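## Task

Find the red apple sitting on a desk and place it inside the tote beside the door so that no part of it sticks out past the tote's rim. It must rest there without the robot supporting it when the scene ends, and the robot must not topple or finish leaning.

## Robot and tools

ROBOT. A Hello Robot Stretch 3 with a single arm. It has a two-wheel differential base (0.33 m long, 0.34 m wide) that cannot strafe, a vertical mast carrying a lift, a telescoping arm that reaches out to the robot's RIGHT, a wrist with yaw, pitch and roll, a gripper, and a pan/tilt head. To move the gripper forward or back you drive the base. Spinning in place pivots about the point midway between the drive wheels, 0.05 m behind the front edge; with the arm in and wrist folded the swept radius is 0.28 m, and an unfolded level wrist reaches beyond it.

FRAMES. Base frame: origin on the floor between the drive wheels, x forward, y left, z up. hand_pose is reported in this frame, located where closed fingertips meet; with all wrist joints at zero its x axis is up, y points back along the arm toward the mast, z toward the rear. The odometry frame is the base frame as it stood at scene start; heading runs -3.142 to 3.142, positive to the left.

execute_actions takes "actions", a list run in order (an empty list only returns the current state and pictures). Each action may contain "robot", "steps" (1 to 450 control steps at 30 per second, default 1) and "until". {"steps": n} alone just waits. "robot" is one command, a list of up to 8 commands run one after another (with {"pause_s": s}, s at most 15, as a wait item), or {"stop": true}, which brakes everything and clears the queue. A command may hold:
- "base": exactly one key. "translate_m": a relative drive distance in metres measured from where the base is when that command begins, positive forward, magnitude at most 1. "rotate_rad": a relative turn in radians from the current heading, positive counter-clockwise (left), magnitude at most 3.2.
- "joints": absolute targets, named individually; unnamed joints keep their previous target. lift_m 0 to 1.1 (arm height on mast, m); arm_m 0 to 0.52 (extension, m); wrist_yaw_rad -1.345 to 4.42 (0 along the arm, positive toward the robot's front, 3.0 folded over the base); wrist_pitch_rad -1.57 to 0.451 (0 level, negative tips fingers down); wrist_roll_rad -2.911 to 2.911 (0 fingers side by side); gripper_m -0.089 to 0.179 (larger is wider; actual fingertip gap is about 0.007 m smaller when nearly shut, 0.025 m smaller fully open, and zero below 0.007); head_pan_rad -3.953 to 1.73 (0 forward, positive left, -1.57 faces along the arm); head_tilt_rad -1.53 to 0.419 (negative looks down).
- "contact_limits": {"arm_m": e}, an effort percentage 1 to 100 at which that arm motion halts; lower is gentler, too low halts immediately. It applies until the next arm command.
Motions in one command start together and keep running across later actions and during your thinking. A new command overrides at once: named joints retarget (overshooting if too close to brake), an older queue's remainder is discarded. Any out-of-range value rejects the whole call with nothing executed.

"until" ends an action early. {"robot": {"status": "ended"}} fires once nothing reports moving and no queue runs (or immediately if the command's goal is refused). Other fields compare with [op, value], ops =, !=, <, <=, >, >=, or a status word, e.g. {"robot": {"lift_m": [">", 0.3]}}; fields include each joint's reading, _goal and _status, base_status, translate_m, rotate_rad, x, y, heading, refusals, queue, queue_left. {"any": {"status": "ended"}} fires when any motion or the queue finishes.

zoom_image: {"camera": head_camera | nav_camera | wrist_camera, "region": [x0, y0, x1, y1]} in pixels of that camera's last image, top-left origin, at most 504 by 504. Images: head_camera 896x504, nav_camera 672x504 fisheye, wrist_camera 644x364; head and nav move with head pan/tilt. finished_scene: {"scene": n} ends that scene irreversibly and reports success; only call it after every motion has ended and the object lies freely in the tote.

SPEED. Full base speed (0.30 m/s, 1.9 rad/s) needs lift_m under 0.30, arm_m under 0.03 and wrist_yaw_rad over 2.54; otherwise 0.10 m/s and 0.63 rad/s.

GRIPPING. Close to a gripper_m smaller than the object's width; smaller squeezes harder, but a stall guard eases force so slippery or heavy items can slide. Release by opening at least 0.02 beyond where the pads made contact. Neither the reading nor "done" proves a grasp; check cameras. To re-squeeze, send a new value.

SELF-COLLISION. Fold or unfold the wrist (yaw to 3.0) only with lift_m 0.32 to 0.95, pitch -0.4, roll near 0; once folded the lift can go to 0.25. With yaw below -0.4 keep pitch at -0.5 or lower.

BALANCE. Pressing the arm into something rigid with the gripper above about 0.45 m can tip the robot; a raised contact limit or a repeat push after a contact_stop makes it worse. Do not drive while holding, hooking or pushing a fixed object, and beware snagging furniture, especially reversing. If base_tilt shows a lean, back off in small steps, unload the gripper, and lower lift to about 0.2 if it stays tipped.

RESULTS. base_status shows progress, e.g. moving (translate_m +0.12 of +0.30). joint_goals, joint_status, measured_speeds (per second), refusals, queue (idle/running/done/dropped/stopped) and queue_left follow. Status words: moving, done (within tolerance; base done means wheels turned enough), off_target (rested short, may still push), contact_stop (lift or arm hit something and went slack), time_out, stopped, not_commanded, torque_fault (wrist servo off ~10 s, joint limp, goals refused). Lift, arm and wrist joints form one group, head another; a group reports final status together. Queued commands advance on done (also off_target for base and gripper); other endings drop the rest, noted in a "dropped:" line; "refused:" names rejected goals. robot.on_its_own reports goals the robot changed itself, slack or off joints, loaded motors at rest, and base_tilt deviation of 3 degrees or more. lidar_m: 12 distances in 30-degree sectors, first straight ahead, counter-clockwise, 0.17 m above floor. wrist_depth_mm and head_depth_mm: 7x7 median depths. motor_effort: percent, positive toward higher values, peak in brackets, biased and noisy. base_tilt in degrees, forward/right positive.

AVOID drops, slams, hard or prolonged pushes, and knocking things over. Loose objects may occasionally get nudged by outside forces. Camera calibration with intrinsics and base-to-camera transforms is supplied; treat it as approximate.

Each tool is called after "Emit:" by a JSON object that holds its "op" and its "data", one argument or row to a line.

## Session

Emit:
{"op": "execute_actions", "data": {
  "actions": []
}}

Scene clock: 0.00 s.
robot.base_odometry: x=+0.000 y=+0.000 heading=+0.000 (m, m, rad; robot's odometry frame)
robot.turned_by_wheels: +0.000 (rad since the last result)
robot.turned_by_imu: +0.000 (rad since the last result)
robot.base_tilt: forward=+0.5 right=+0.2 (deg)
robot.lidar_m: 0.92 1.60 1.88 1.09 0.94 0.94 1.09 1.59 1.59 0.92 0.79 0.79
robot.head_depth_mm: 854 816 805 802 805 796 789 / 941 906 887 877 884 877 861 / 1052 1034 1014 998 986 965 953 / 1188 1167 1144 1125 1108 1087 1067 / 1368 1339 1305 1288 1249 1229 1206 / 1549 1565 1531 1501 1469 1428 1388 / 1681 1897 1851 1799 1752 1689 1632
robot.base_status: not_commanded
robot.joint_positions: lift_m=+0.393 arm_m=-0.001 wrist_yaw_rad=+2.815 wrist_pitch_rad=-0.531 wrist_roll_rad=-0.008 gripper_m=+0.037 head_pan_rad=-0.014 head_tilt_rad=+0.001
robot.joint_goals: lift_m=+0.393 arm_m=-0.001 wrist_yaw_rad=+2.815 wrist_pitch_rad=-0.531 wrist_roll_rad=-0.008 gripper_m=+0.037 head_pan_rad=-0.014 head_tilt_rad=+0.001
robot.joint_status: lift_m=not_commanded arm_m=not_commanded wrist_yaw_rad=not_commanded wrist_pitch_rad=not_commanded wrist_roll_rad=not_commanded gripper_m=not_commanded head_pan_rad=not_commanded head_tilt_rad=not_commanded
robot.measured_speeds: translate_m=+0.000 rotate_rad=+0.000 lift_m=+0.000 arm_m=+0.000 wrist_yaw_rad=+0.000 wrist_pitch_rad=+0.000 wrist_roll_rad=+0.000 head_pan_rad=+0.000 head_tilt_rad=+0.000
robot: refusals=0 queue=idle queue_left=0
robot.motor_effort: left_wheel=+0 right_wheel=+0 lift_m=+30 arm_m=+0 wrist_yaw_rad=+1 wrist_pitch_rad=+6 wrist_roll_rad=+0 gripper_m=-1 head_pan_rad=+1 head_tilt_rad=+2 (%)
robot.hand_pose: x=+0.0457 y=+0.0532 z=+0.3807 quat_wxyz=(+0.294, +0.701, +0.074, +0.646) (m; robot's base frame)
robot.wrist_depth_mm: - - - - - - - / - - - - - - - / - 950 - - - - - / - 785 821 886 944 - - / 583 657 696 734 769 807 887 / 521 - - 611 650 670 720 / 479 - - 521 554 574 610
pictures: head_camera (sideways: a quarter turn clockwise sets it upright), nav_camera (sideways: a quarter turn counterclockwise sets it upright), wrist_camera
camera_calibration (this result's frames):
head_camera: T_world_to_cam=[[0.0768205, -0.0353948, -0.996416, 1.31259], [-0.0618001, 0.997279, -0.04019, 0.0610075], [0.995128, 0.0646661, 0.0744241, -0.145249], [0, 0, 0, 1]] pos_world=[0.047478, -0.00498993, 1.32115]
nav_camera: T_world_to_cam=[[-0.0553608, -0.0149564, 0.998354, -1.26063], [0.011729, -0.999829, -0.014328, 0.068928], [0.998398, 0.0109165, 0.0555267, -0.12057], [0, 0, 0, 1]] pos_world=[0.0497791, 0.0513779, 1.26624]
wrist_camera: T_world_to_cam=[[0.948477, -0.275576, 0.156362, -0.104126], [-0.0552015, -0.629671, -0.774898, 0.364312], [0.312, 0.726342, -0.612441, 0.33894], [0, 0, 0, 1]] pos_world=[0.0131223, -0.0454844, 0.506167]
Images, in order (width x height): head_camera 896x504, nav_camera 672x504, wrist_camera 644x364.

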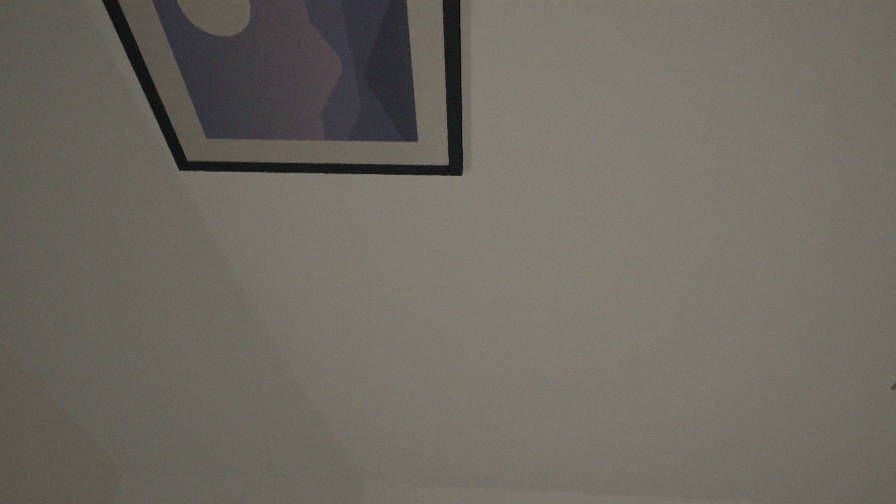

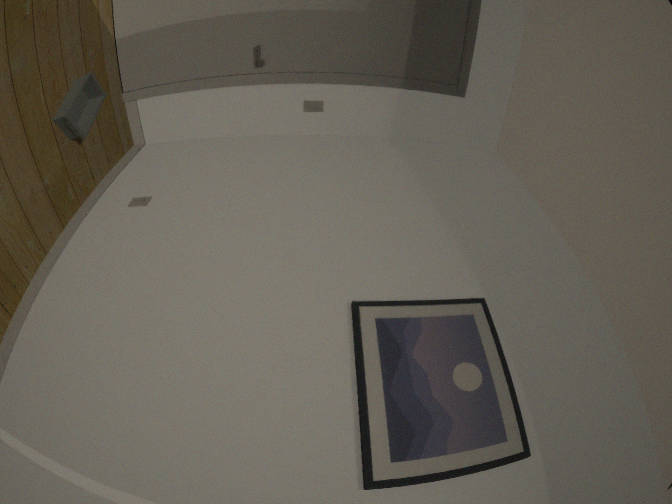

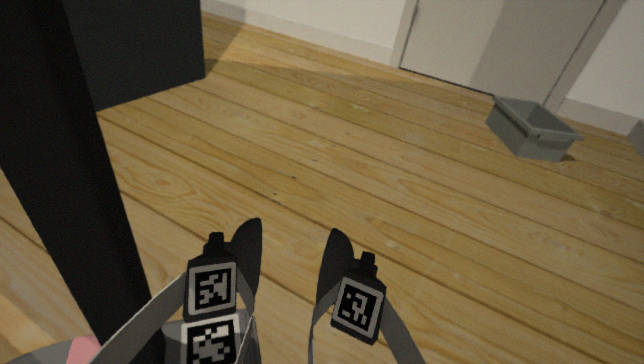

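Emit:
{"op": "execute_actions", "data": {
  "actions": [
    {"robot":[{"joints":{"head_pan_rad":0.7,"head_tilt_rad":-0.45,"lift_m":0.27,"wrist_yaw_rad":3.0,"wrist_pitch_rad":-0.4},"base":{"rotate_rad":1.30}},{"base":{"translate_m":1}},{"base":{"translate_m":0.63}},{"base":{"rotate_rad":1.057}},{"base":{"translate_m":0.9}}],"steps":450,"until":{"robot":{"status":"ended"}}},
    {"steps":450,"until":{"robot":{"status":"ended"}}}
  ]
}}

Scene clock: 18.47 s.
robot.base_odometry: x=-0.201 y=+2.207 heading=+2.357 (m, m, rad; robot's odometry frame)
robot.turned_by_wheels: +2.357 (rad since the last result)
robot.turned_by_imu: +2.367 (rad since the last result)
robot.base_tilt: forward=+0.7 right=+0.4 (deg)
robot.lidar_m: 2.00 1.87 2.84 1.38 0.59 0.67 1.77 0.69 0.51 0.49 0.51 0.71
robot.head_depth_mm: 2080 2199 2201 2428 2314 1748 1410 / 2243 2361 2377 2677 2351 1725 1391 / 2440 2594 2669 2921 2319 1729 1387 / 2661 2845 2728 2941 2329 1738 1378 / 2911 3179 3399 3461 2344 1721 1389 / 3265 3511 3707 3446 2308 1729 1386 / 3076 3234 3432 3502 2293 1738 1386
robot.base_status: done (translate_m +0.9000 of +0.9000)
robot.joint_positions: lift_m=+0.271 arm_m=-0.001 wrist_yaw_rad=+2.998 wrist_pitch_rad=-0.419 wrist_roll_rad=-0.008 gripper_m=+0.037 head_pan_rad=+0.693 head_tilt_rad=-0.445
robot.joint_goals: lift_m=+0.270 arm_m=-0.001 wrist_yaw_rad=+3.000 wrist_pitch_rad=-0.400 wrist_roll_rad=-0.008 gripper_m=+0.037 head_pan_rad=+0.700 head_tilt_rad=-0.450
robot.joint_status: lift_m=done arm_m=not_commanded wrist_yaw_rad=done wrist_pitch_rad=done wrist_roll_rad=not_commanded gripper_m=not_commanded head_pan_rad=done head_tilt_rad=done
robot.measured_speeds: translate_m=+0.000 rotate_rad=+0.000 lift_m=+0.000 arm_m=+0.000 wrist_yaw_rad=+0.000 wrist_pitch_rad=+0.000 wrist_roll_rad=+0.000 head_pan_rad=+0.000 head_tilt_rad=+0.000
robot: refusals=0 queue=done queue_left=0
robot.motor_effort: left_wheel=-2(10) right_wheel=+2(8) lift_m=+16(30) arm_m=-1(1) wrist_yaw_rad=+2(3) wrist_pitch_rad=+9(10) wrist_roll_rad=+0(0) gripper_m=+0(1) head_pan_rad=+3(38) head_tilt_rad=-3(37) (%)
robot.hand_pose: x=+0.0108 y=+0.0776 z=+0.2831 quat_wxyz=(+0.196, +0.697, +0.098, +0.682) (m; robot's base frame)
robot.wrist_depth_mm: 440 - - - - - - / 471 - - - - - - / 506 - - - - - - / 554 - 753 826 903 989 - / 528 547 628 650 681 743 803 / 456 478 - 526 557 592 630 / - - - 434 467 484 510
pictures: head_camera (sideways: a quarter turn clockwise sets it upright), nav_camera (sideways: a quarter turn counterclockwise sets it upright), wrist_camera
camera_calibration (this result's frames):
head_camera: T_world_to_cam=[[-0.255301, -0.256606, -0.932188, 1.23043], [-0.702605, 0.711572, -0.00345229, 0.0170751], [0.664205, 0.654079, -0.361957, 0.424805], [0, 0, 0, 1]] pos_world=[0.0439693, 0.0257299, 1.30081]
nav_camera: T_world_to_cam=[[0.303302, 0.231424, 0.924365, -1.16592], [0.651868, -0.757948, -0.024131, 0.0777741], [0.695037, 0.609883, -0.380745, 0.449162], [0, 0, 0, 1]] pos_world=[-0.00925527, 0.0548347, 1.25063]
wrist_camera: T_world_to_cam=[[0.980252, -0.115907, 0.160225, -0.0628802], [0.0734261, -0.538978, -0.839114, 0.311812], [0.183617, 0.834307, -0.519823, 0.239115], [0, 0, 0, 1]] pos_world=[-0.0051622, -0.0387233, 0.396018]
Images, in order (width x height): head_camera 896x504, nav_camera 672x504, wrist_camera 644x364.

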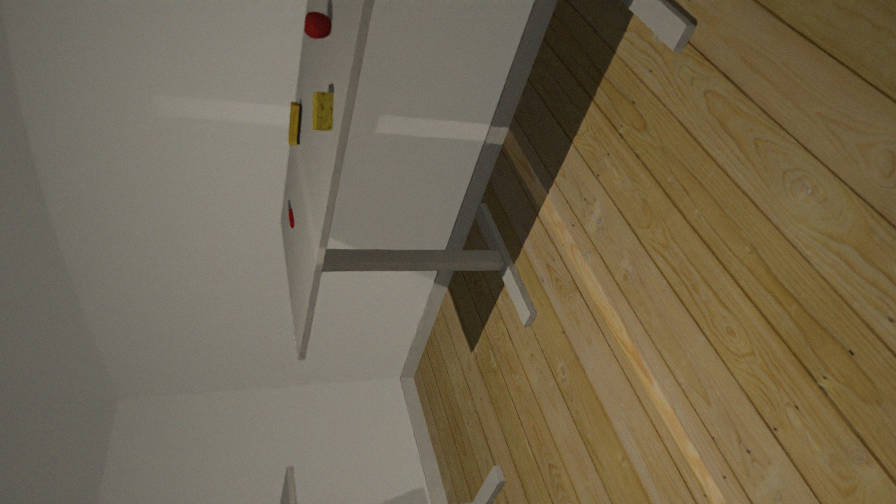

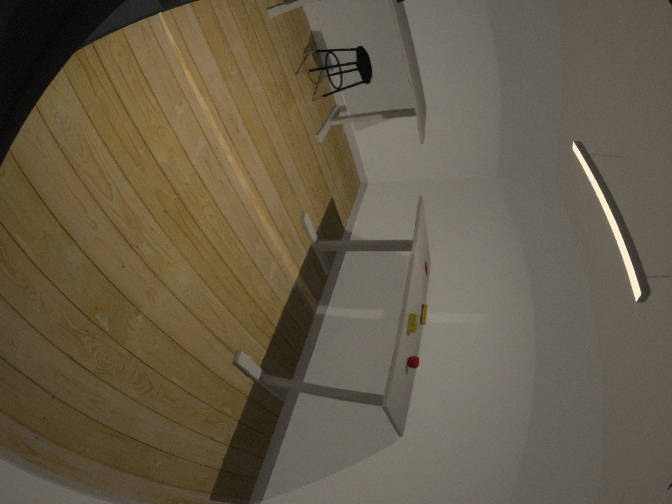

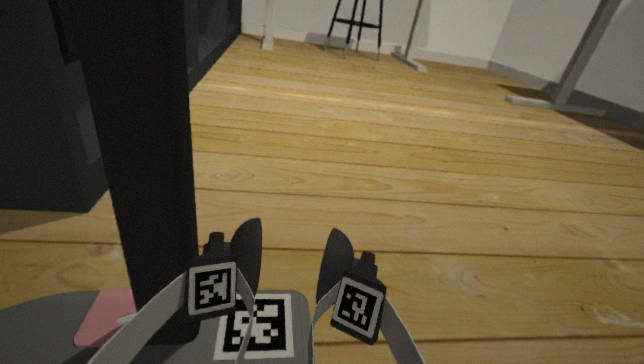

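Emit:
{"op": "execute_actions", "data": {
  "actions": [
    {"robot":[{"base":{"rotate_rad":0.666},"joints":{"head_pan_rad":-1.57,"head_tilt_rad":-0.6}},{"base":{"translate_m":1}},{"base":{"translate_m":0.42}},{"base":{"rotate_rad":0.9}},{"joints":{"lift_m":0.9}},{"joints":{"wrist_yaw_rad":1.4,"gripper_m":0.17}},{"joints":{"lift_m":1.02,"wrist_pitch_rad":-0.3}},{"joints":{"wrist_yaw_rad":0}}],"steps":450,"until":{"robot":{"status":"ended"}}},
    {"steps":450,"until":{"robot":{"status":"ended"}}}
  ]
}}

Scene clock: 42.47 s.
robot.base_odometry: x=-1.611 y=+2.375 heading=-2.361 (m, m, rad; robot's odometry frame)
robot.turned_by_wheels: +1.566 (rad since the last result)
robot.turned_by_imu: +1.572 (rad since the last result)
robot.base_tilt: forward=+0.6 right=+0.2 (deg)
robot.lidar_m: 1.92 1.99 1.49 1.47 1.48 1.44 1.38 1.44 0.75 1.15 1.19 1.12
robot.head_depth_mm: 922 1011 1038 732 - - - / 928 1017 1042 650 - - - / 936 1027 1041 778 - - - / 940 1036 1042 679 513 1435 1256 / 955 1049 1050 717 486 1435 1253 / 960 1056 1047 683 505 1430 1254 / 969 1063 954 684 505 1477 1255
robot.base_status: done (rotate_rad +0.8999 of +0.9000)
robot.joint_positions: lift_m=+1.019 arm_m=-0.001 wrist_yaw_rad=+0.003 wrist_pitch_rad=-0.319 wrist_roll_rad=-0.008 gripper_m=+0.170 head_pan_rad=-1.563 head_tilt_rad=-0.593
robot.joint_goals: lift_m=+1.020 arm_m=-0.001 wrist_yaw_rad=+0.000 wrist_pitch_rad=-0.300 wrist_roll_rad=-0.008 gripper_m=+0.170 head_pan_rad=-1.570 head_tilt_rad=-0.600
robot.joint_status: lift_m=done arm_m=not_commanded wrist_yaw_rad=done wrist_pitch_rad=done wrist_roll_rad=not_commanded gripper_m=done head_pan_rad=done head_tilt_rad=done
robot.measured_speeds: translate_m=+0.000 rotate_rad=+0.000 lift_m=+0.000 arm_m=+0.000 wrist_yaw_rad=+0.000 wrist_pitch_rad=+0.000 wrist_roll_rad=+0.000 head_pan_rad=+0.000 head_tilt_rad=+0.000
robot: refusals=0 queue=done queue_left=0
robot.motor_effort: left_wheel=-2(10) right_wheel=+2(9) lift_m=+40(43) arm_m=-1(1) wrist_yaw_rad=-2(2) wrist_pitch_rad=+10(11) wrist_roll_rad=+0(0) gripper_m=-1(84) head_pan_rad=-3(37) head_tilt_rad=-4(22) (%)
robot.hand_pose: x=-0.0208 y=-0.3802 z=+1.0549 quat_wxyz=(+0.701, +0.114, -0.695, -0.111) (m; robot's base frame)
robot.wrist_depth_mm: 825 829 839 820 819 812 806 / 853 884 878 879 879 860 872 / 550 605 709 808 894 913 917 / 394 429 467 461 559 670 - / 328 259 289 380 412 450 - / - 250 275 300 321 365 369 / 216 223 237 248 261 - 291
pictures: head_camera (sideways: a quarter turn clockwise sets it upright), nav_camera (sideways: a quarter turn counterclockwise sets it upright), wrist_camera
camera_calibration (this result's frames):
head_camera: T_world_to_cam=[[-0.0380501, 0.493351, -0.868998, 1.14666], [0.995619, 0.0930426, 0.00922806, -0.00979194], [0.0854064, -0.86484, -0.49473, 0.601108], [0, 0, 0, 1]] pos_world=[0.00204128, -0.0449346, 1.29393]
nav_camera: T_world_to_cam=[[-0.0118409, -0.513191, 0.858193, -1.07768], [-0.999429, -0.0210962, -0.026405, 0.0908027], [0.0316554, -0.858015, -0.512648, 0.624846], [0, 0, 0, 1]] pos_world=[0.0582103, -0.0150133, 1.24758]
wrist_camera: T_world_to_cam=[[-0.986724, -0.0121764, 0.16195, -0.211956], [-0.150952, 0.436633, -0.886885, 1.13168], [-0.0599136, -0.899557, -0.432674, 0.271854], [0, 0, 0, 1]] pos_world=[-0.0220258, -0.25216, 1.15562]
Images, in order (width x height): head_camera 896x504, nav_camera 672x504, wrist_camera 644x364.

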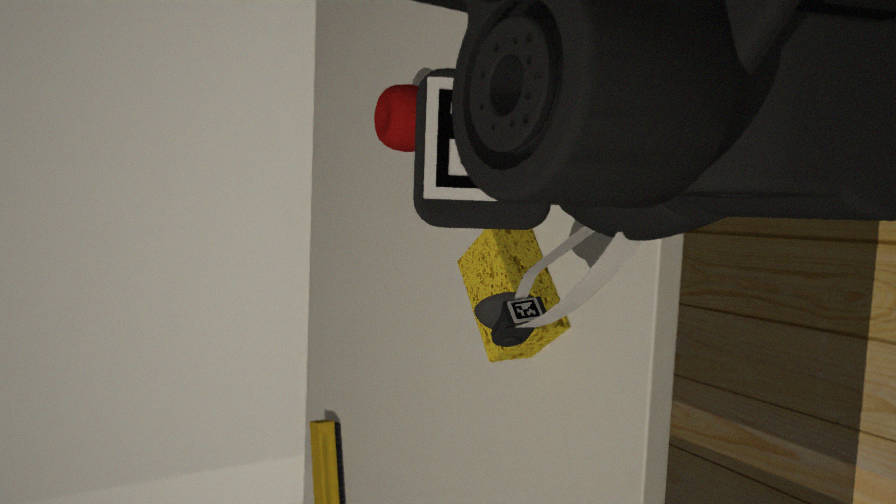

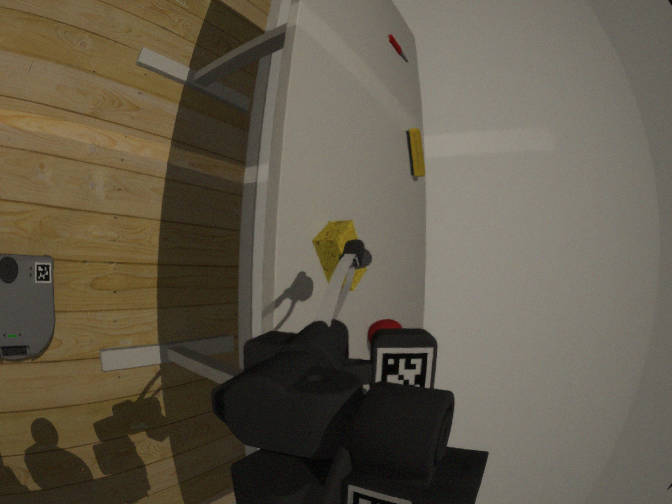

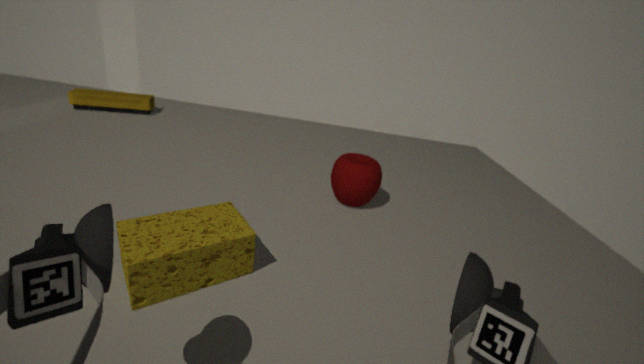

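Emit:
{"op": "execute_actions", "data": {
  "actions": [
    {"robot":[{"base":{"translate_m":-0.075},"joints":{"arm_m":0.21}},{"joints":{"lift_m":0.94}}],"steps":450,"until":{"robot":{"status":"ended"}}}
  ]
}}

Scene clock: 46.87 s.
robot.base_odometry: x=-1.557 y=+2.428 heading=-2.361 (m, m, rad; robot's odometry frame)
robot.turned_by_wheels: +0.000 (rad since the last result)
robot.turned_by_imu: +0.000 (rad since the last result)
robot.base_tilt: forward=+0.4 right=+0.2 (deg)
robot.lidar_m: 1.91 1.87 1.51 1.46 1.84 1.36 1.31 1.37 0.72 1.14 1.19 1.18
robot.head_depth_mm: 922 1009 1051 - 478 931 1227 / 929 1019 1074 - 469 1351 1196 / 937 1028 1045 - 469 1388 1249 / 944 1035 1045 716 505 1420 1257 / 951 1039 1044 681 504 1427 1255 / 958 1055 1048 679 506 1427 1256 / 967 1064 986 685 507 1431 1255
robot.base_status: done (translate_m -0.0750 of -0.0750)
robot.joint_positions: lift_m=+0.941 arm_m=+0.210 wrist_yaw_rad=+0.002 wrist_pitch_rad=-0.319 wrist_roll_rad=-0.008 gripper_m=+0.170 head_pan_rad=-1.563 head_tilt_rad=-0.593
robot.joint_goals: lift_m=+0.940 arm_m=+0.210 wrist_yaw_rad=+0.000 wrist_pitch_rad=-0.300 wrist_roll_rad=-0.008 gripper_m=+0.170 head_pan_rad=-1.570 head_tilt_rad=-0.600
robot.joint_status: lift_m=done arm_m=done wrist_yaw_rad=done wrist_pitch_rad=done wrist_roll_rad=not_commanded gripper_m=done head_pan_rad=done head_tilt_rad=done
robot.measured_speeds: translate_m=+0.000 rotate_rad=+0.000 lift_m=+0.000 arm_m=+0.000 wrist_yaw_rad=+0.000 wrist_pitch_rad=+0.000 wrist_roll_rad=+0.000 head_pan_rad=+0.000 head_tilt_rad=+0.000
robot: refusals=0 queue=done queue_left=0
robot.motor_effort: left_wheel=-2(8) right_wheel=+2(2) lift_m=+16(41) arm_m=+4(7) wrist_yaw_rad=+0(2) wrist_pitch_rad=+9(9) wrist_roll_rad=+0(0) gripper_m=+0(0) head_pan_rad=-3(3) head_tilt_rad=-4(4) (%)
robot.hand_pose: x=-0.0212 y=-0.5904 z=+0.9760 quat_wxyz=(+0.701, +0.114, -0.695, -0.112) (m; robot's base frame)
robot.wrist_depth_mm: 632 636 629 628 616 622 611 / 498 655 657 668 659 666 657 / 344 376 432 506 604 699 717 / 246 263 269 190 363 408 746 / 205 206 216 218 257 281 310 / - 166 176 187 201 225 229 / 138 139 147 154 162 - 183
pictures: head_camera (sideways: a quarter turn clockwise sets it upright), nav_camera (sideways: a quarter turn counterclockwise sets it upright), wrist_camera
camera_calibration (this result's frames):
head_camera: T_world_to_cam=[[-0.0380496, 0.493351, -0.868998, 1.14666], [0.995619, 0.0930414, 0.00922808, -0.00979197], [0.0854054, -0.86484, -0.49473, 0.601109], [0, 0, 0, 1]] pos_world=[0.00204123, -0.0449346, 1.29393]
nav_camera: T_world_to_cam=[[-0.0118415, -0.513192, 0.858192, -1.07768], [-0.999429, -0.021095, -0.026405, 0.0908027], [0.0316544, -0.858015, -0.512649, 0.624846], [0, 0, 0, 1]] pos_world=[0.0582103, -0.0150134, 1.24758]
wrist_camera: T_world_to_cam=[[-0.986739, -0.010834, 0.16195, -0.201262], [-0.150361, 0.436797, -0.886905, 1.15357], [-0.0611307, -0.899495, -0.432633, 0.0485924], [0, 0, 0, 1]] pos_world=[-0.0221716, -0.462346, 1.07672]
Images, in order (width x height): head_camera 896x504, nav_camera 672x504, wrist_camera 644x364.

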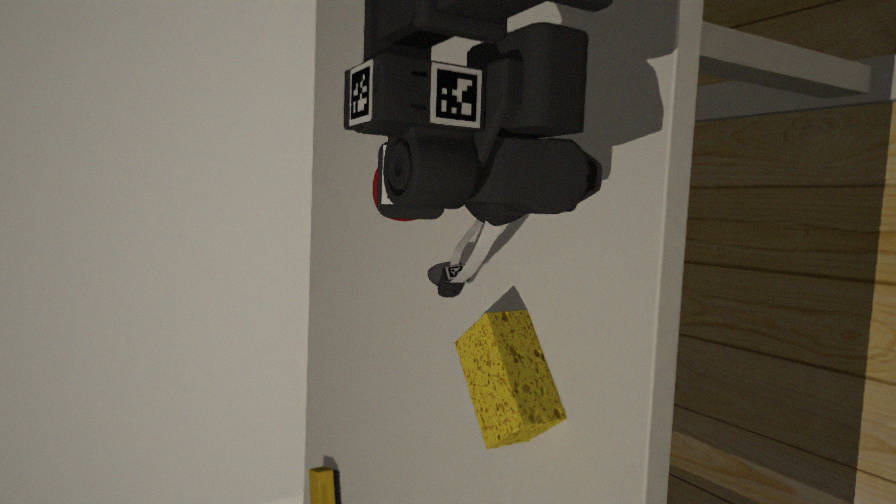

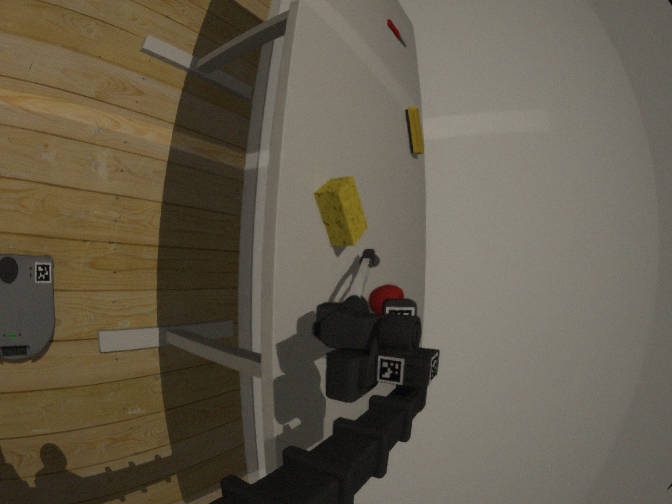

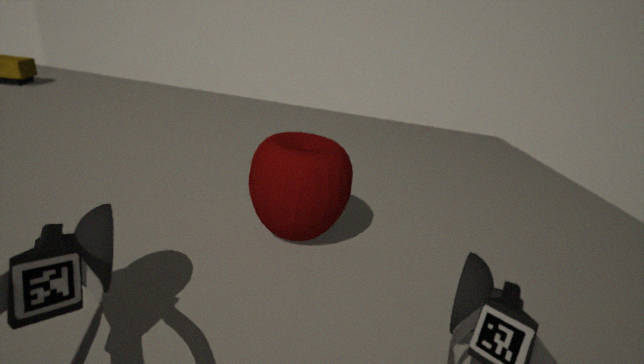

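Emit:
{"op": "execute_actions", "data": {
  "actions": [
    {"robot":[{"joints":{"arm_m":0.285,"lift_m":0.935}},{"joints":{"gripper_m":0.02}},{"joints":{"lift_m":1.03}}],"steps":450,"until":{"robot":{"status":"ended"}}}
  ]
}}

Scene clock: 52.23 s.
robot.base_odometry: x=-1.557 y=+2.428 heading=-2.361 (m, m, rad; robot's odometry frame)
robot.turned_by_wheels: +0.000 (rad since the last result)
robot.turned_by_imu: +0.001 (rad since the last result)
robot.base_tilt: forward=+0.4 right=+0.0 (deg)
robot.lidar_m: 1.91 1.87 1.52 1.46 1.84 1.35 1.31 1.36 0.72 1.14 1.19 1.18
robot.head_depth_mm: 924 977 1038 678 503 934 1225 / 933 - - 679 504 1352 1200 / 933 1005 - 649 504 1382 1252 / 940 1036 1042 678 504 1431 1251 / 951 1039 1044 682 505 1424 1250 / 960 1053 1050 680 505 1423 1257 / 965 1064 991 681 505 1435 1254
robot.base_status: done (translate_m -0.0750 of -0.0750)
robot.joint_positions: lift_m=+1.029 arm_m=+0.285 wrist_yaw_rad=+0.002 wrist_pitch_rad=-0.330 wrist_roll_rad=-0.008 gripper_m=+0.021 head_pan_rad=-1.563 head_tilt_rad=-0.593
robot.joint_goals: lift_m=+1.030 arm_m=+0.285 wrist_yaw_rad=+0.000 wrist_pitch_rad=-0.300 wrist_roll_rad=-0.008 gripper_m=+0.020 head_pan_rad=-1.570 head_tilt_rad=-0.600
robot.joint_status: lift_m=done arm_m=done wrist_yaw_rad=done wrist_pitch_rad=done wrist_roll_rad=not_commanded gripper_m=done head_pan_rad=done head_tilt_rad=done
robot.measured_speeds: translate_m=+0.000 rotate_rad=+0.000 lift_m=+0.000 arm_m=+0.000 wrist_yaw_rad=+0.000 wrist_pitch_rad=+0.000 wrist_roll_rad=+0.000 head_pan_rad=+0.000 head_tilt_rad=+0.000
robot: refusals=0 queue=done queue_left=0
robot.motor_effort: left_wheel=-1(2) right_wheel=+2(1) lift_m=+42(42) arm_m=+4(7) wrist_yaw_rad=-1(1) wrist_pitch_rad=+14(14) wrist_roll_rad=+0(0) gripper_m=-17(92) head_pan_rad=-3(3) head_tilt_rad=-4(4) (%)
robot.hand_pose: x=-0.0212 y=-0.6642 z=+1.0622 quat_wxyz=(+0.701, +0.117, -0.694, -0.116) (m; robot's base frame)
robot.wrist_depth_mm: 569 559 558 555 555 554 551 / 607 610 598 600 589 596 586 / 548 627 628 640 645 642 635 / 401 433 431 144 588 673 675 / 318 339 117 115 428 457 740 / 260 282 122 119 337 350 388 / 227 228 240 248 259 283 299
pictures: head_camera (sideways: a quarter turn clockwise sets it upright), nav_camera (sideways: a quarter turn counterclockwise sets it upright), wrist_camera
camera_calibration (this result's frames):
head_camera: T_world_to_cam=[[-0.0380496, 0.493351, -0.868998, 1.14666], [0.995619, 0.0930414, 0.00922807, -0.00979195], [0.0854054, -0.86484, -0.49473, 0.601108], [0, 0, 0, 1]] pos_world=[0.00204123, -0.0449346, 1.29393]
nav_camera: T_world_to_cam=[[-0.0118415, -0.513191, 0.858193, -1.07768], [-0.999429, -0.021095, -0.026405, 0.0908027], [0.0316544, -0.858015, -0.512648, 0.624846], [0, 0, 0, 1]] pos_world=[0.0582103, -0.0150134, 1.24758]
wrist_camera: T_world_to_cam=[[-0.986737, -0.012626, 0.161837, -0.217101], [-0.150377, 0.446573, -0.88202, 1.26362], [-0.0611358, -0.894658, -0.442549, 0.0332268], [0, 0, 0, 1]] pos_world=[-0.0221713, -0.537313, 1.16438]
Images, in order (width x height): head_camera 896x504, nav_camera 672x504, wrist_camera 644x364.

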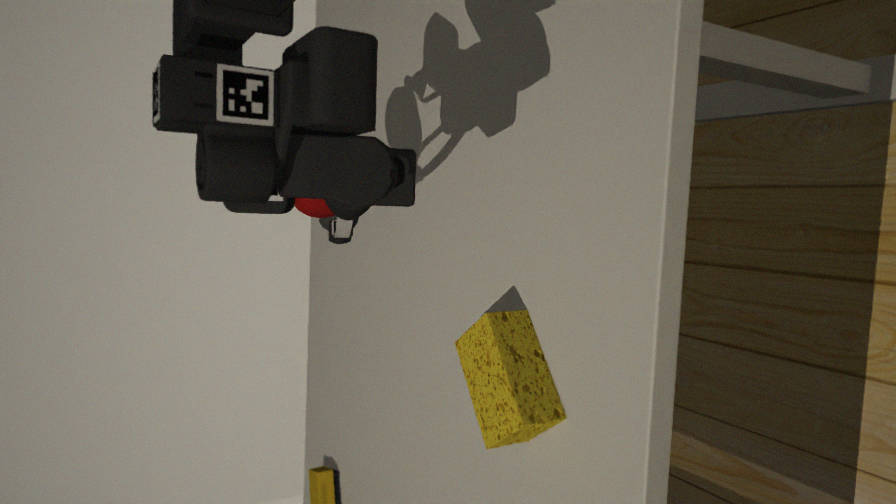

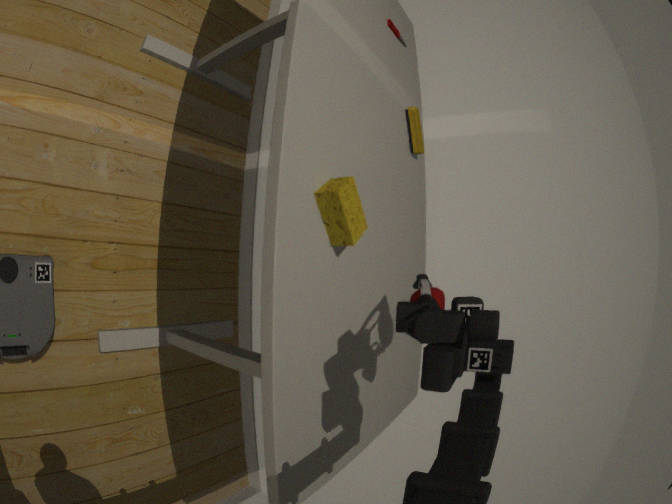

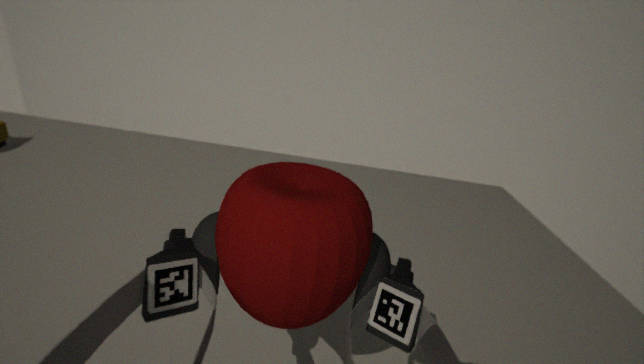

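Emit:
{"op": "execute_actions", "data": {
  "actions": [
    {"robot":[{"joints":{"arm_m":0.0,"wrist_yaw_rad":1.6,"lift_m":1.05,"head_tilt_rad":-0.9}},{"joints":{"lift_m":0.9,"wrist_pitch_rad":-0.4}},{"joints":{"wrist_yaw_rad":2.8,"lift_m":0.28},"base":{"rotate_rad":2.19}},{"base":{"translate_m":1}},{"base":{"translate_m":0.376}},{"base":{"rotate_rad":-0.63}},{"base":{"translate_m":1}},{"base":{"translate_m":0.3}}],"steps":450,"until":{"robot":{"status":"ended"}}},
    {"steps":450,"until":{"robot":{"status":"ended"}}},
    {"steps":450,"until":{"robot":{"status":"ended"}}},
    {"robot":[{"base":{"rotate_rad":1.57}}],"steps":450,"until":{"robot":{"status":"ended"}}}
  ]
}}

Scene clock: 83.87 s.
robot.base_odometry: x=+0.704 y=+1.261 heading=+0.769 (m, m, rad; robot's odometry frame)
robot.turned_by_wheels: +3.130 (rad since the last result)
robot.turned_by_imu: +3.145 (rad since the last result)
robot.base_tilt: forward=+0.6 right=+0.3 (deg)
robot.lidar_m: 0.44 0.49 0.67 1.93 0.72 0.76 2.19 1.68 1.24 1.20 0.63 0.46
robot.head_depth_mm: 1009 1161 1360 1615 1465 1260 1112 / 1019 1176 1373 1626 1423 1267 1112 / 1032 1180 1387 1636 1430 1260 1127 / 1040 1196 1411 1647 1430 1268 1139 / 1045 1210 1427 1650 1483 1266 1119 / 1055 1216 1404 1552 1434 1269 1121 / 1023 1095 1107 1096 1119 1154 1105
robot.base_status: done (rotate_rad +1.5699 of +1.5700)
robot.joint_positions: lift_m=+0.280 arm_m=+0.000 wrist_yaw_rad=+2.798 wrist_pitch_rad=-0.429 wrist_roll_rad=-0.008 gripper_m=+0.021 head_pan_rad=-1.563 head_tilt_rad=-0.889
robot.joint_goals: lift_m=+0.280 arm_m=+0.000 wrist_yaw_rad=+2.800 wrist_pitch_rad=-0.400 wrist_roll_rad=-0.008 gripper_m=+0.020 head_pan_rad=-1.570 head_tilt_rad=-0.900
robot.joint_status: lift_m=done arm_m=done wrist_yaw_rad=done wrist_pitch_rad=done wrist_roll_rad=not_commanded gripper_m=done head_pan_rad=done head_tilt_rad=done
robot.measured_speeds: translate_m=+0.000 rotate_rad=+0.000 lift_m=+0.000 arm_m=+0.000 wrist_yaw_rad=+0.000 wrist_pitch_rad=+0.000 wrist_roll_rad=+0.000 head_pan_rad=+0.000 head_tilt_rad=+0.000
robot: refusals=0 queue=done queue_left=0
robot.motor_effort: left_wheel=-2(12) right_wheel=+2(10) lift_m=+18(45) arm_m=-5(5) wrist_yaw_rad=+2(5) wrist_pitch_rad=+13(14) wrist_roll_rad=+0(0) gripper_m=-18(18) head_pan_rad=-3(3) head_tilt_rad=-7(36) (%)
robot.hand_pose: x=+0.0538 y=+0.0647 z=+0.2907 quat_wxyz=(+0.267, +0.704, +0.032, +0.658) (m; robot's base frame)
robot.wrist_depth_mm: - - - - 736 505 392 / - - - - 752 506 393 / - 909 - - 749 515 395 / - 695 700 145 731 518 396 / - 579 118 115 659 525 395 / - - 121 120 580 507 401 / - - 419 432 459 478 405
pictures: head_camera (sideways: a quarter turn clockwise sets it upright), nav_camera (sideways: a quarter turn counterclockwise sets it upright), wrist_camera
camera_calibration (this result's frames):
head_camera: T_world_to_cam=[[-0.0396265, 0.725544, -0.687033, 0.909475], [0.995691, 0.0863657, 0.0337777, -0.0417449], [0.0838434, -0.682734, -0.72584, 0.901761], [0, 0, 0, 1]] pos_world=[0.00199771, -0.0405961, 1.28078]
nav_camera: T_world_to_cam=[[-0.0102991, -0.74137, 0.671018, -0.833712], [-0.999495, -0.0125392, -0.0291946, 0.0944241], [0.030058, -0.67098, -0.740866, 0.921727], [0, 0, 0, 1]] pos_world=[0.0580846, 0.0015551, 1.24507]
wrist_camera: T_world_to_cam=[[0.938252, -0.306745, 0.159969, -0.0930879], [-0.0379543, -0.550882, -0.83372, 0.313329], [0.343863, 0.776168, -0.528509, 0.243619], [0, 0, 0, 1]] pos_world=[0.0154604, -0.0450362, 0.404875]
Images, in order (width x height): head_camera 896x504, nav_camera 672x504, wrist_camera 644x364.

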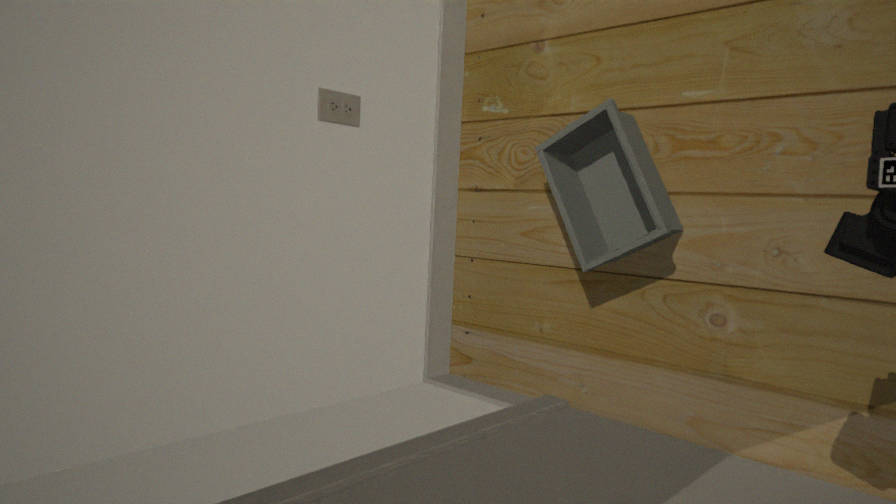

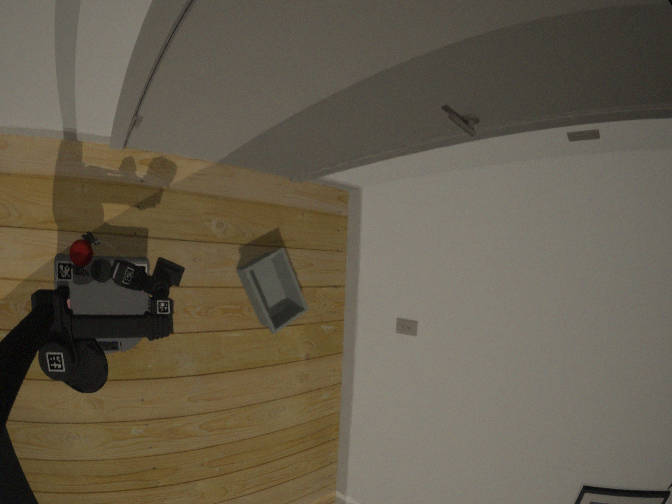

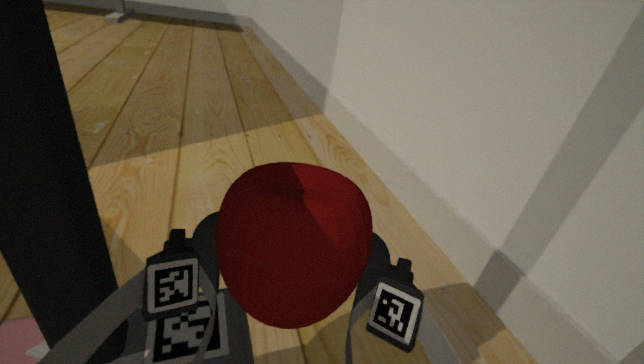

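Emit:
{"op": "execute_actions", "data": {
  "actions": [
    {"robot":[{"joints":{"lift_m":0.34},"base":{"translate_m":-0.07}},{"joints":{"wrist_yaw_rad":0.45}},{"joints":{"arm_m":0.42,"wrist_pitch_rad":-1.0,"lift_m":0.3}}],"steps":450,"until":{"robot":{"status":"ended"}}}
  ]
}}

Scene clock: 92.27 s.
robot.base_odometry: x=+0.654 y=+1.212 heading=+0.769 (m, m, rad; robot's odometry frame)
robot.turned_by_wheels: +0.000 (rad since the last result)
robot.turned_by_imu: +0.001 (rad since the last result)
robot.base_tilt: forward=+0.7 right=+0.3 (deg)
robot.lidar_m: 0.51 0.56 0.77 2.23 0.68 0.76 2.19 1.68 1.24 1.20 0.72 0.54
robot.head_depth_mm: 1011 1159 1360 1608 1454 1254 1113 / 1018 1170 1381 1622 1456 1269 1128 / 1026 1185 1395 1644 1394 1260 1110 / 1033 1191 1413 1648 1399 1242 1118 / 1043 1200 1432 1657 1462 1269 1117 / 1054 1217 1439 1658 1476 1273 1115 / 1061 1193 1281 1277 1302 1247 1119
robot.base_status: done (translate_m -0.0700 of -0.0700)
robot.joint_positions: lift_m=+0.300 arm_m=+0.420 wrist_yaw_rad=+0.451 wrist_pitch_rad=-1.013 wrist_roll_rad=-0.008 gripper_m=+0.021 head_pan_rad=-1.563 head_tilt_rad=-0.889
robot.joint_goals: lift_m=+0.300 arm_m=+0.420 wrist_yaw_rad=+0.450 wrist_pitch_rad=-1.000 wrist_roll_rad=-0.008 gripper_m=+0.020 head_pan_rad=-1.570 head_tilt_rad=-0.900
robot.joint_status: lift_m=done arm_m=done wrist_yaw_rad=done wrist_pitch_rad=done wrist_roll_rad=not_commanded gripper_m=done head_pan_rad=done head_tilt_rad=done
robot.measured_speeds: translate_m=+0.000 rotate_rad=+0.000 lift_m=+0.000 arm_m=+0.000 wrist_yaw_rad=+0.000 wrist_pitch_rad=+0.000 wrist_roll_rad=+0.000 head_pan_rad=+0.000 head_tilt_rad=+0.000
robot: refusals=0 queue=done queue_left=0
robot.motor_effort: left_wheel=-2(11) right_wheel=+2(4) lift_m=+18(44) arm_m=+4(5) wrist_yaw_rad=+0(1) wrist_pitch_rad=+6(14) wrist_roll_rad=+0(0) gripper_m=-17(18) head_pan_rad=-3(3) head_tilt_rad=-8(7) (%)
robot.hand_pose: x=+0.0286 y=-0.6683 z=+0.2090 quat_wxyz=(+0.682, +0.473, -0.523, -0.195) (m; robot's base frame)
robot.wrist_depth_mm: 447 496 528 543 569 513 461 / 439 457 473 495 511 540 503 / 407 420 433 454 468 488 508 / 377 387 282 145 313 450 467 / 352 359 118 116 381 323 431 / 331 342 123 119 367 305 399 / 314 238 324 332 338 278 370
pictures: head_camera (sideways: a quarter turn clockwise sets it upright), nav_camera (sideways: a quarter turn counterclockwise sets it upright), wrist_camera
camera_calibration (this result's frames):
head_camera: T_world_to_cam=[[-0.0396086, 0.725545, -0.687034, 0.909475], [0.995693, 0.0863412, 0.0337777, -0.0417449], [0.0838265, -0.682736, -0.72584, 0.901761], [0, 0, 0, 1]] pos_world=[0.00199671, -0.040596, 1.28078]
nav_camera: T_world_to_cam=[[-0.0103174, -0.741369, 0.671018, -0.833712], [-0.999495, -0.0125145, -0.0291946, 0.0944241], [0.0300415, -0.67098, -0.740866, 0.921727], [0, 0, 0, 1]] pos_world=[0.0580846, 0.00155381, 1.24507]
wrist_camera: T_world_to_cam=[[-0.840086, -0.529311, 0.118679, -0.370481], [-0.528077, 0.747974, -0.402082, 0.632294], [0.124057, -0.400455, -0.90788, 0.0772434], [0, 0, 0, 1]] pos_world=[0.0130806, -0.638107, 0.36833]
Images, in order (width x height): head_camera 896x504, nav_camera 672x504, wrist_camera 644x364.

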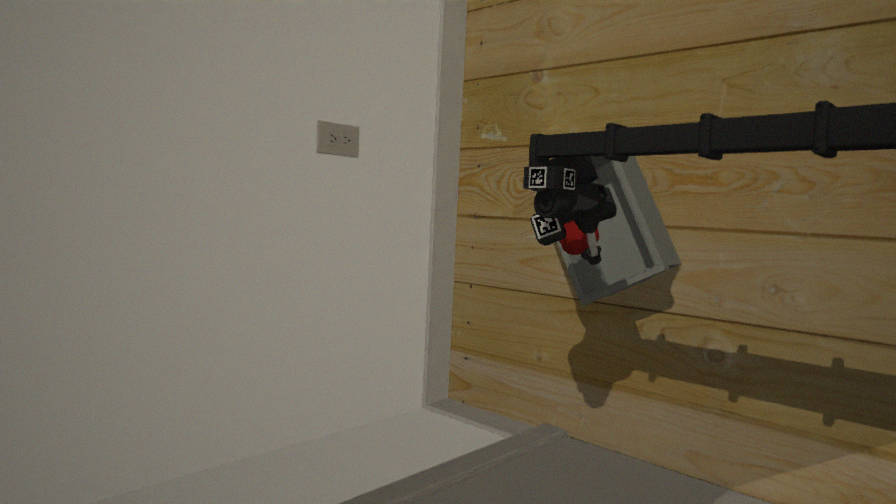

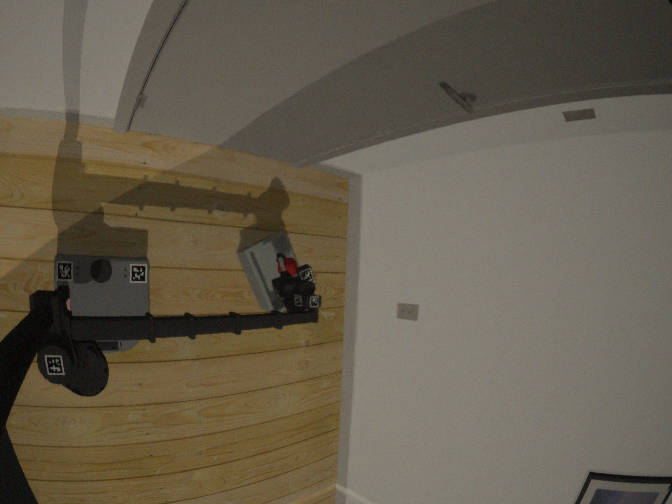

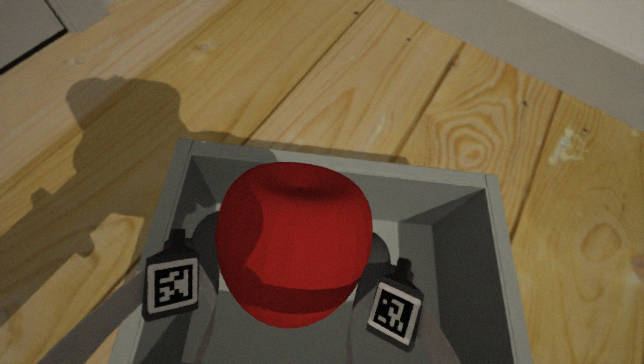

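Emit:
{"op": "execute_actions", "data": {
  "actions": [
    {"robot":[{"joints":{"arm_m":0.44,"lift_m":0.147}},{"joints":{"gripper_m":0.115}},{"joints":{"lift_m":0.3}}],"steps":450,"until":{"robot":{"status":"ended"}}}
  ]
}}

Scene clock: 98.20 s.
robot.base_odometry: x=+0.654 y=+1.212 heading=+0.769 (m, m, rad; robot's odometry frame)
robot.turned_by_wheels: +0.000 (rad since the last result)
robot.turned_by_imu: +0.001 (rad since the last result)
robot.base_tilt: forward=+0.7 right=+0.1 (deg)
robot.lidar_m: 0.51 0.56 0.77 2.23 0.68 0.76 2.19 1.69 1.24 1.20 0.73 0.54
robot.head_depth_mm: 1010 1161 1362 1602 1456 1260 1112 / 1023 1174 1371 1627 1455 1270 1133 / 1029 1178 1392 1648 1388 1257 1117 / 1038 1193 1407 1655 1403 1244 1118 / 1044 1202 1423 1653 1472 1266 1117 / 1051 1217 1444 1660 1469 1268 1121 / 1061 1197 1288 1281 1299 1250 1121
robot.base_status: done (translate_m -0.0700 of -0.0700)
robot.joint_positions: lift_m=+0.299 arm_m=+0.440 wrist_yaw_rad=+0.451 wrist_pitch_rad=-1.011 wrist_roll_rad=-0.008 gripper_m=+0.115 head_pan_rad=-1.563 head_tilt_rad=-0.889
robot.joint_goals: lift_m=+0.300 arm_m=+0.440 wrist_yaw_rad=+0.450 wrist_pitch_rad=-1.000 wrist_roll_rad=-0.008 gripper_m=+0.115 head_pan_rad=-1.570 head_tilt_rad=-0.900
robot.joint_status: lift_m=done arm_m=done wrist_yaw_rad=done wrist_pitch_rad=done wrist_roll_rad=not_commanded gripper_m=done head_pan_rad=done head_tilt_rad=done
robot.measured_speeds: translate_m=+0.000 rotate_rad=+0.000 lift_m=+0.000 arm_m=+0.000 wrist_yaw_rad=+0.000 wrist_pitch_rad=+0.000 wrist_roll_rad=+0.000 head_pan_rad=+0.000 head_tilt_rad=+0.000
robot: refusals=0 queue=done queue_left=0
robot.motor_effort: left_wheel=-2(2) right_wheel=+2(2) lift_m=+40(42) arm_m=+3(3) wrist_yaw_rad=+0(0) wrist_pitch_rad=+5(7) wrist_roll_rad=+0(0) gripper_m=+1(80) head_pan_rad=-3(3) head_tilt_rad=-7(7) (%)
robot.hand_pose: x=+0.0288 y=-0.6889 z=+0.2083 quat_wxyz=(+0.682, +0.473, -0.523, -0.194) (m; robot's base frame)
robot.wrist_depth_mm: 443 497 518 546 560 491 441 / 436 451 480 493 520 535 479 / 406 419 434 453 469 494 501 / 379 382 293 302 433 449 468 / 352 362 363 374 355 404 425 / 333 - 342 311 363 296 397 / 309 235 326 332 341 280 370
pictures: head_camera (sideways: a quarter turn clockwise sets it upright), nav_camera (sideways: a quarter turn counterclockwise sets it upright), wrist_camera
camera_calibration (this result's frames):
head_camera: T_world_to_cam=[[-0.0396087, 0.725545, -0.687034, 0.909475], [0.995693, 0.0863413, 0.0337777, -0.0417449], [0.0838266, -0.682736, -0.72584, 0.901761], [0, 0, 0, 1]] pos_world=[0.00199672, -0.040596, 1.28078]
nav_camera: T_world_to_cam=[[-0.0103173, -0.741369, 0.671018, -0.833712], [-0.999495, -0.0125147, -0.0291946, 0.0944241], [0.0300415, -0.67098, -0.740866, 0.921727], [0, 0, 0, 1]] pos_world=[0.0580846, 0.00155381, 1.24507]
wrist_camera: T_world_to_cam=[[-0.840217, -0.529043, 0.118952, -0.380913], [-0.527638, 0.747077, -0.40432, 0.647308], [0.125036, -0.40248, -0.90685, 0.0666891], [0, 0, 0, 1]] pos_world=[0.0131568, -0.658267, 0.367507]
Images, in order (width x height): head_camera 896x504, nav_camera 672x504, wrist_camera 644x364.

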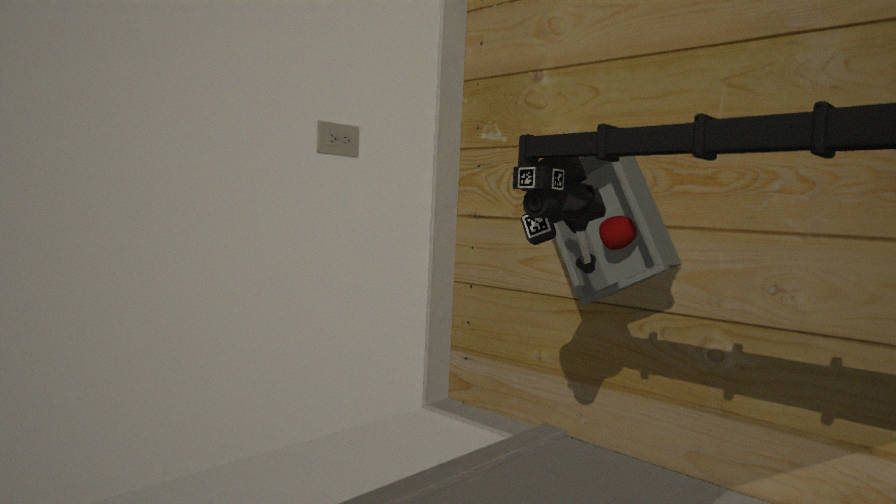

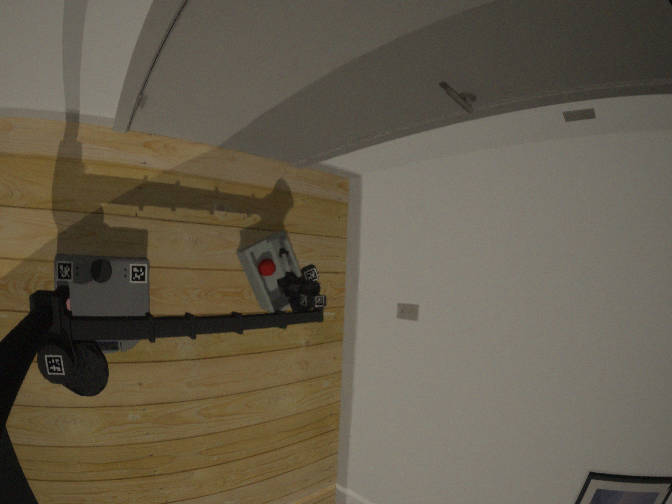

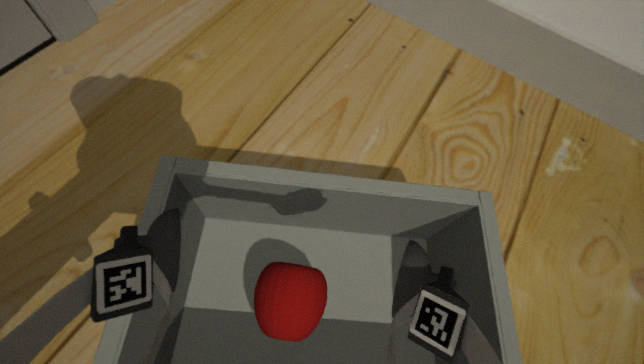

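Emit:
{"op": "finished_scene", "data": {
  "scene": 2
}}

The scene is finished: the task was done.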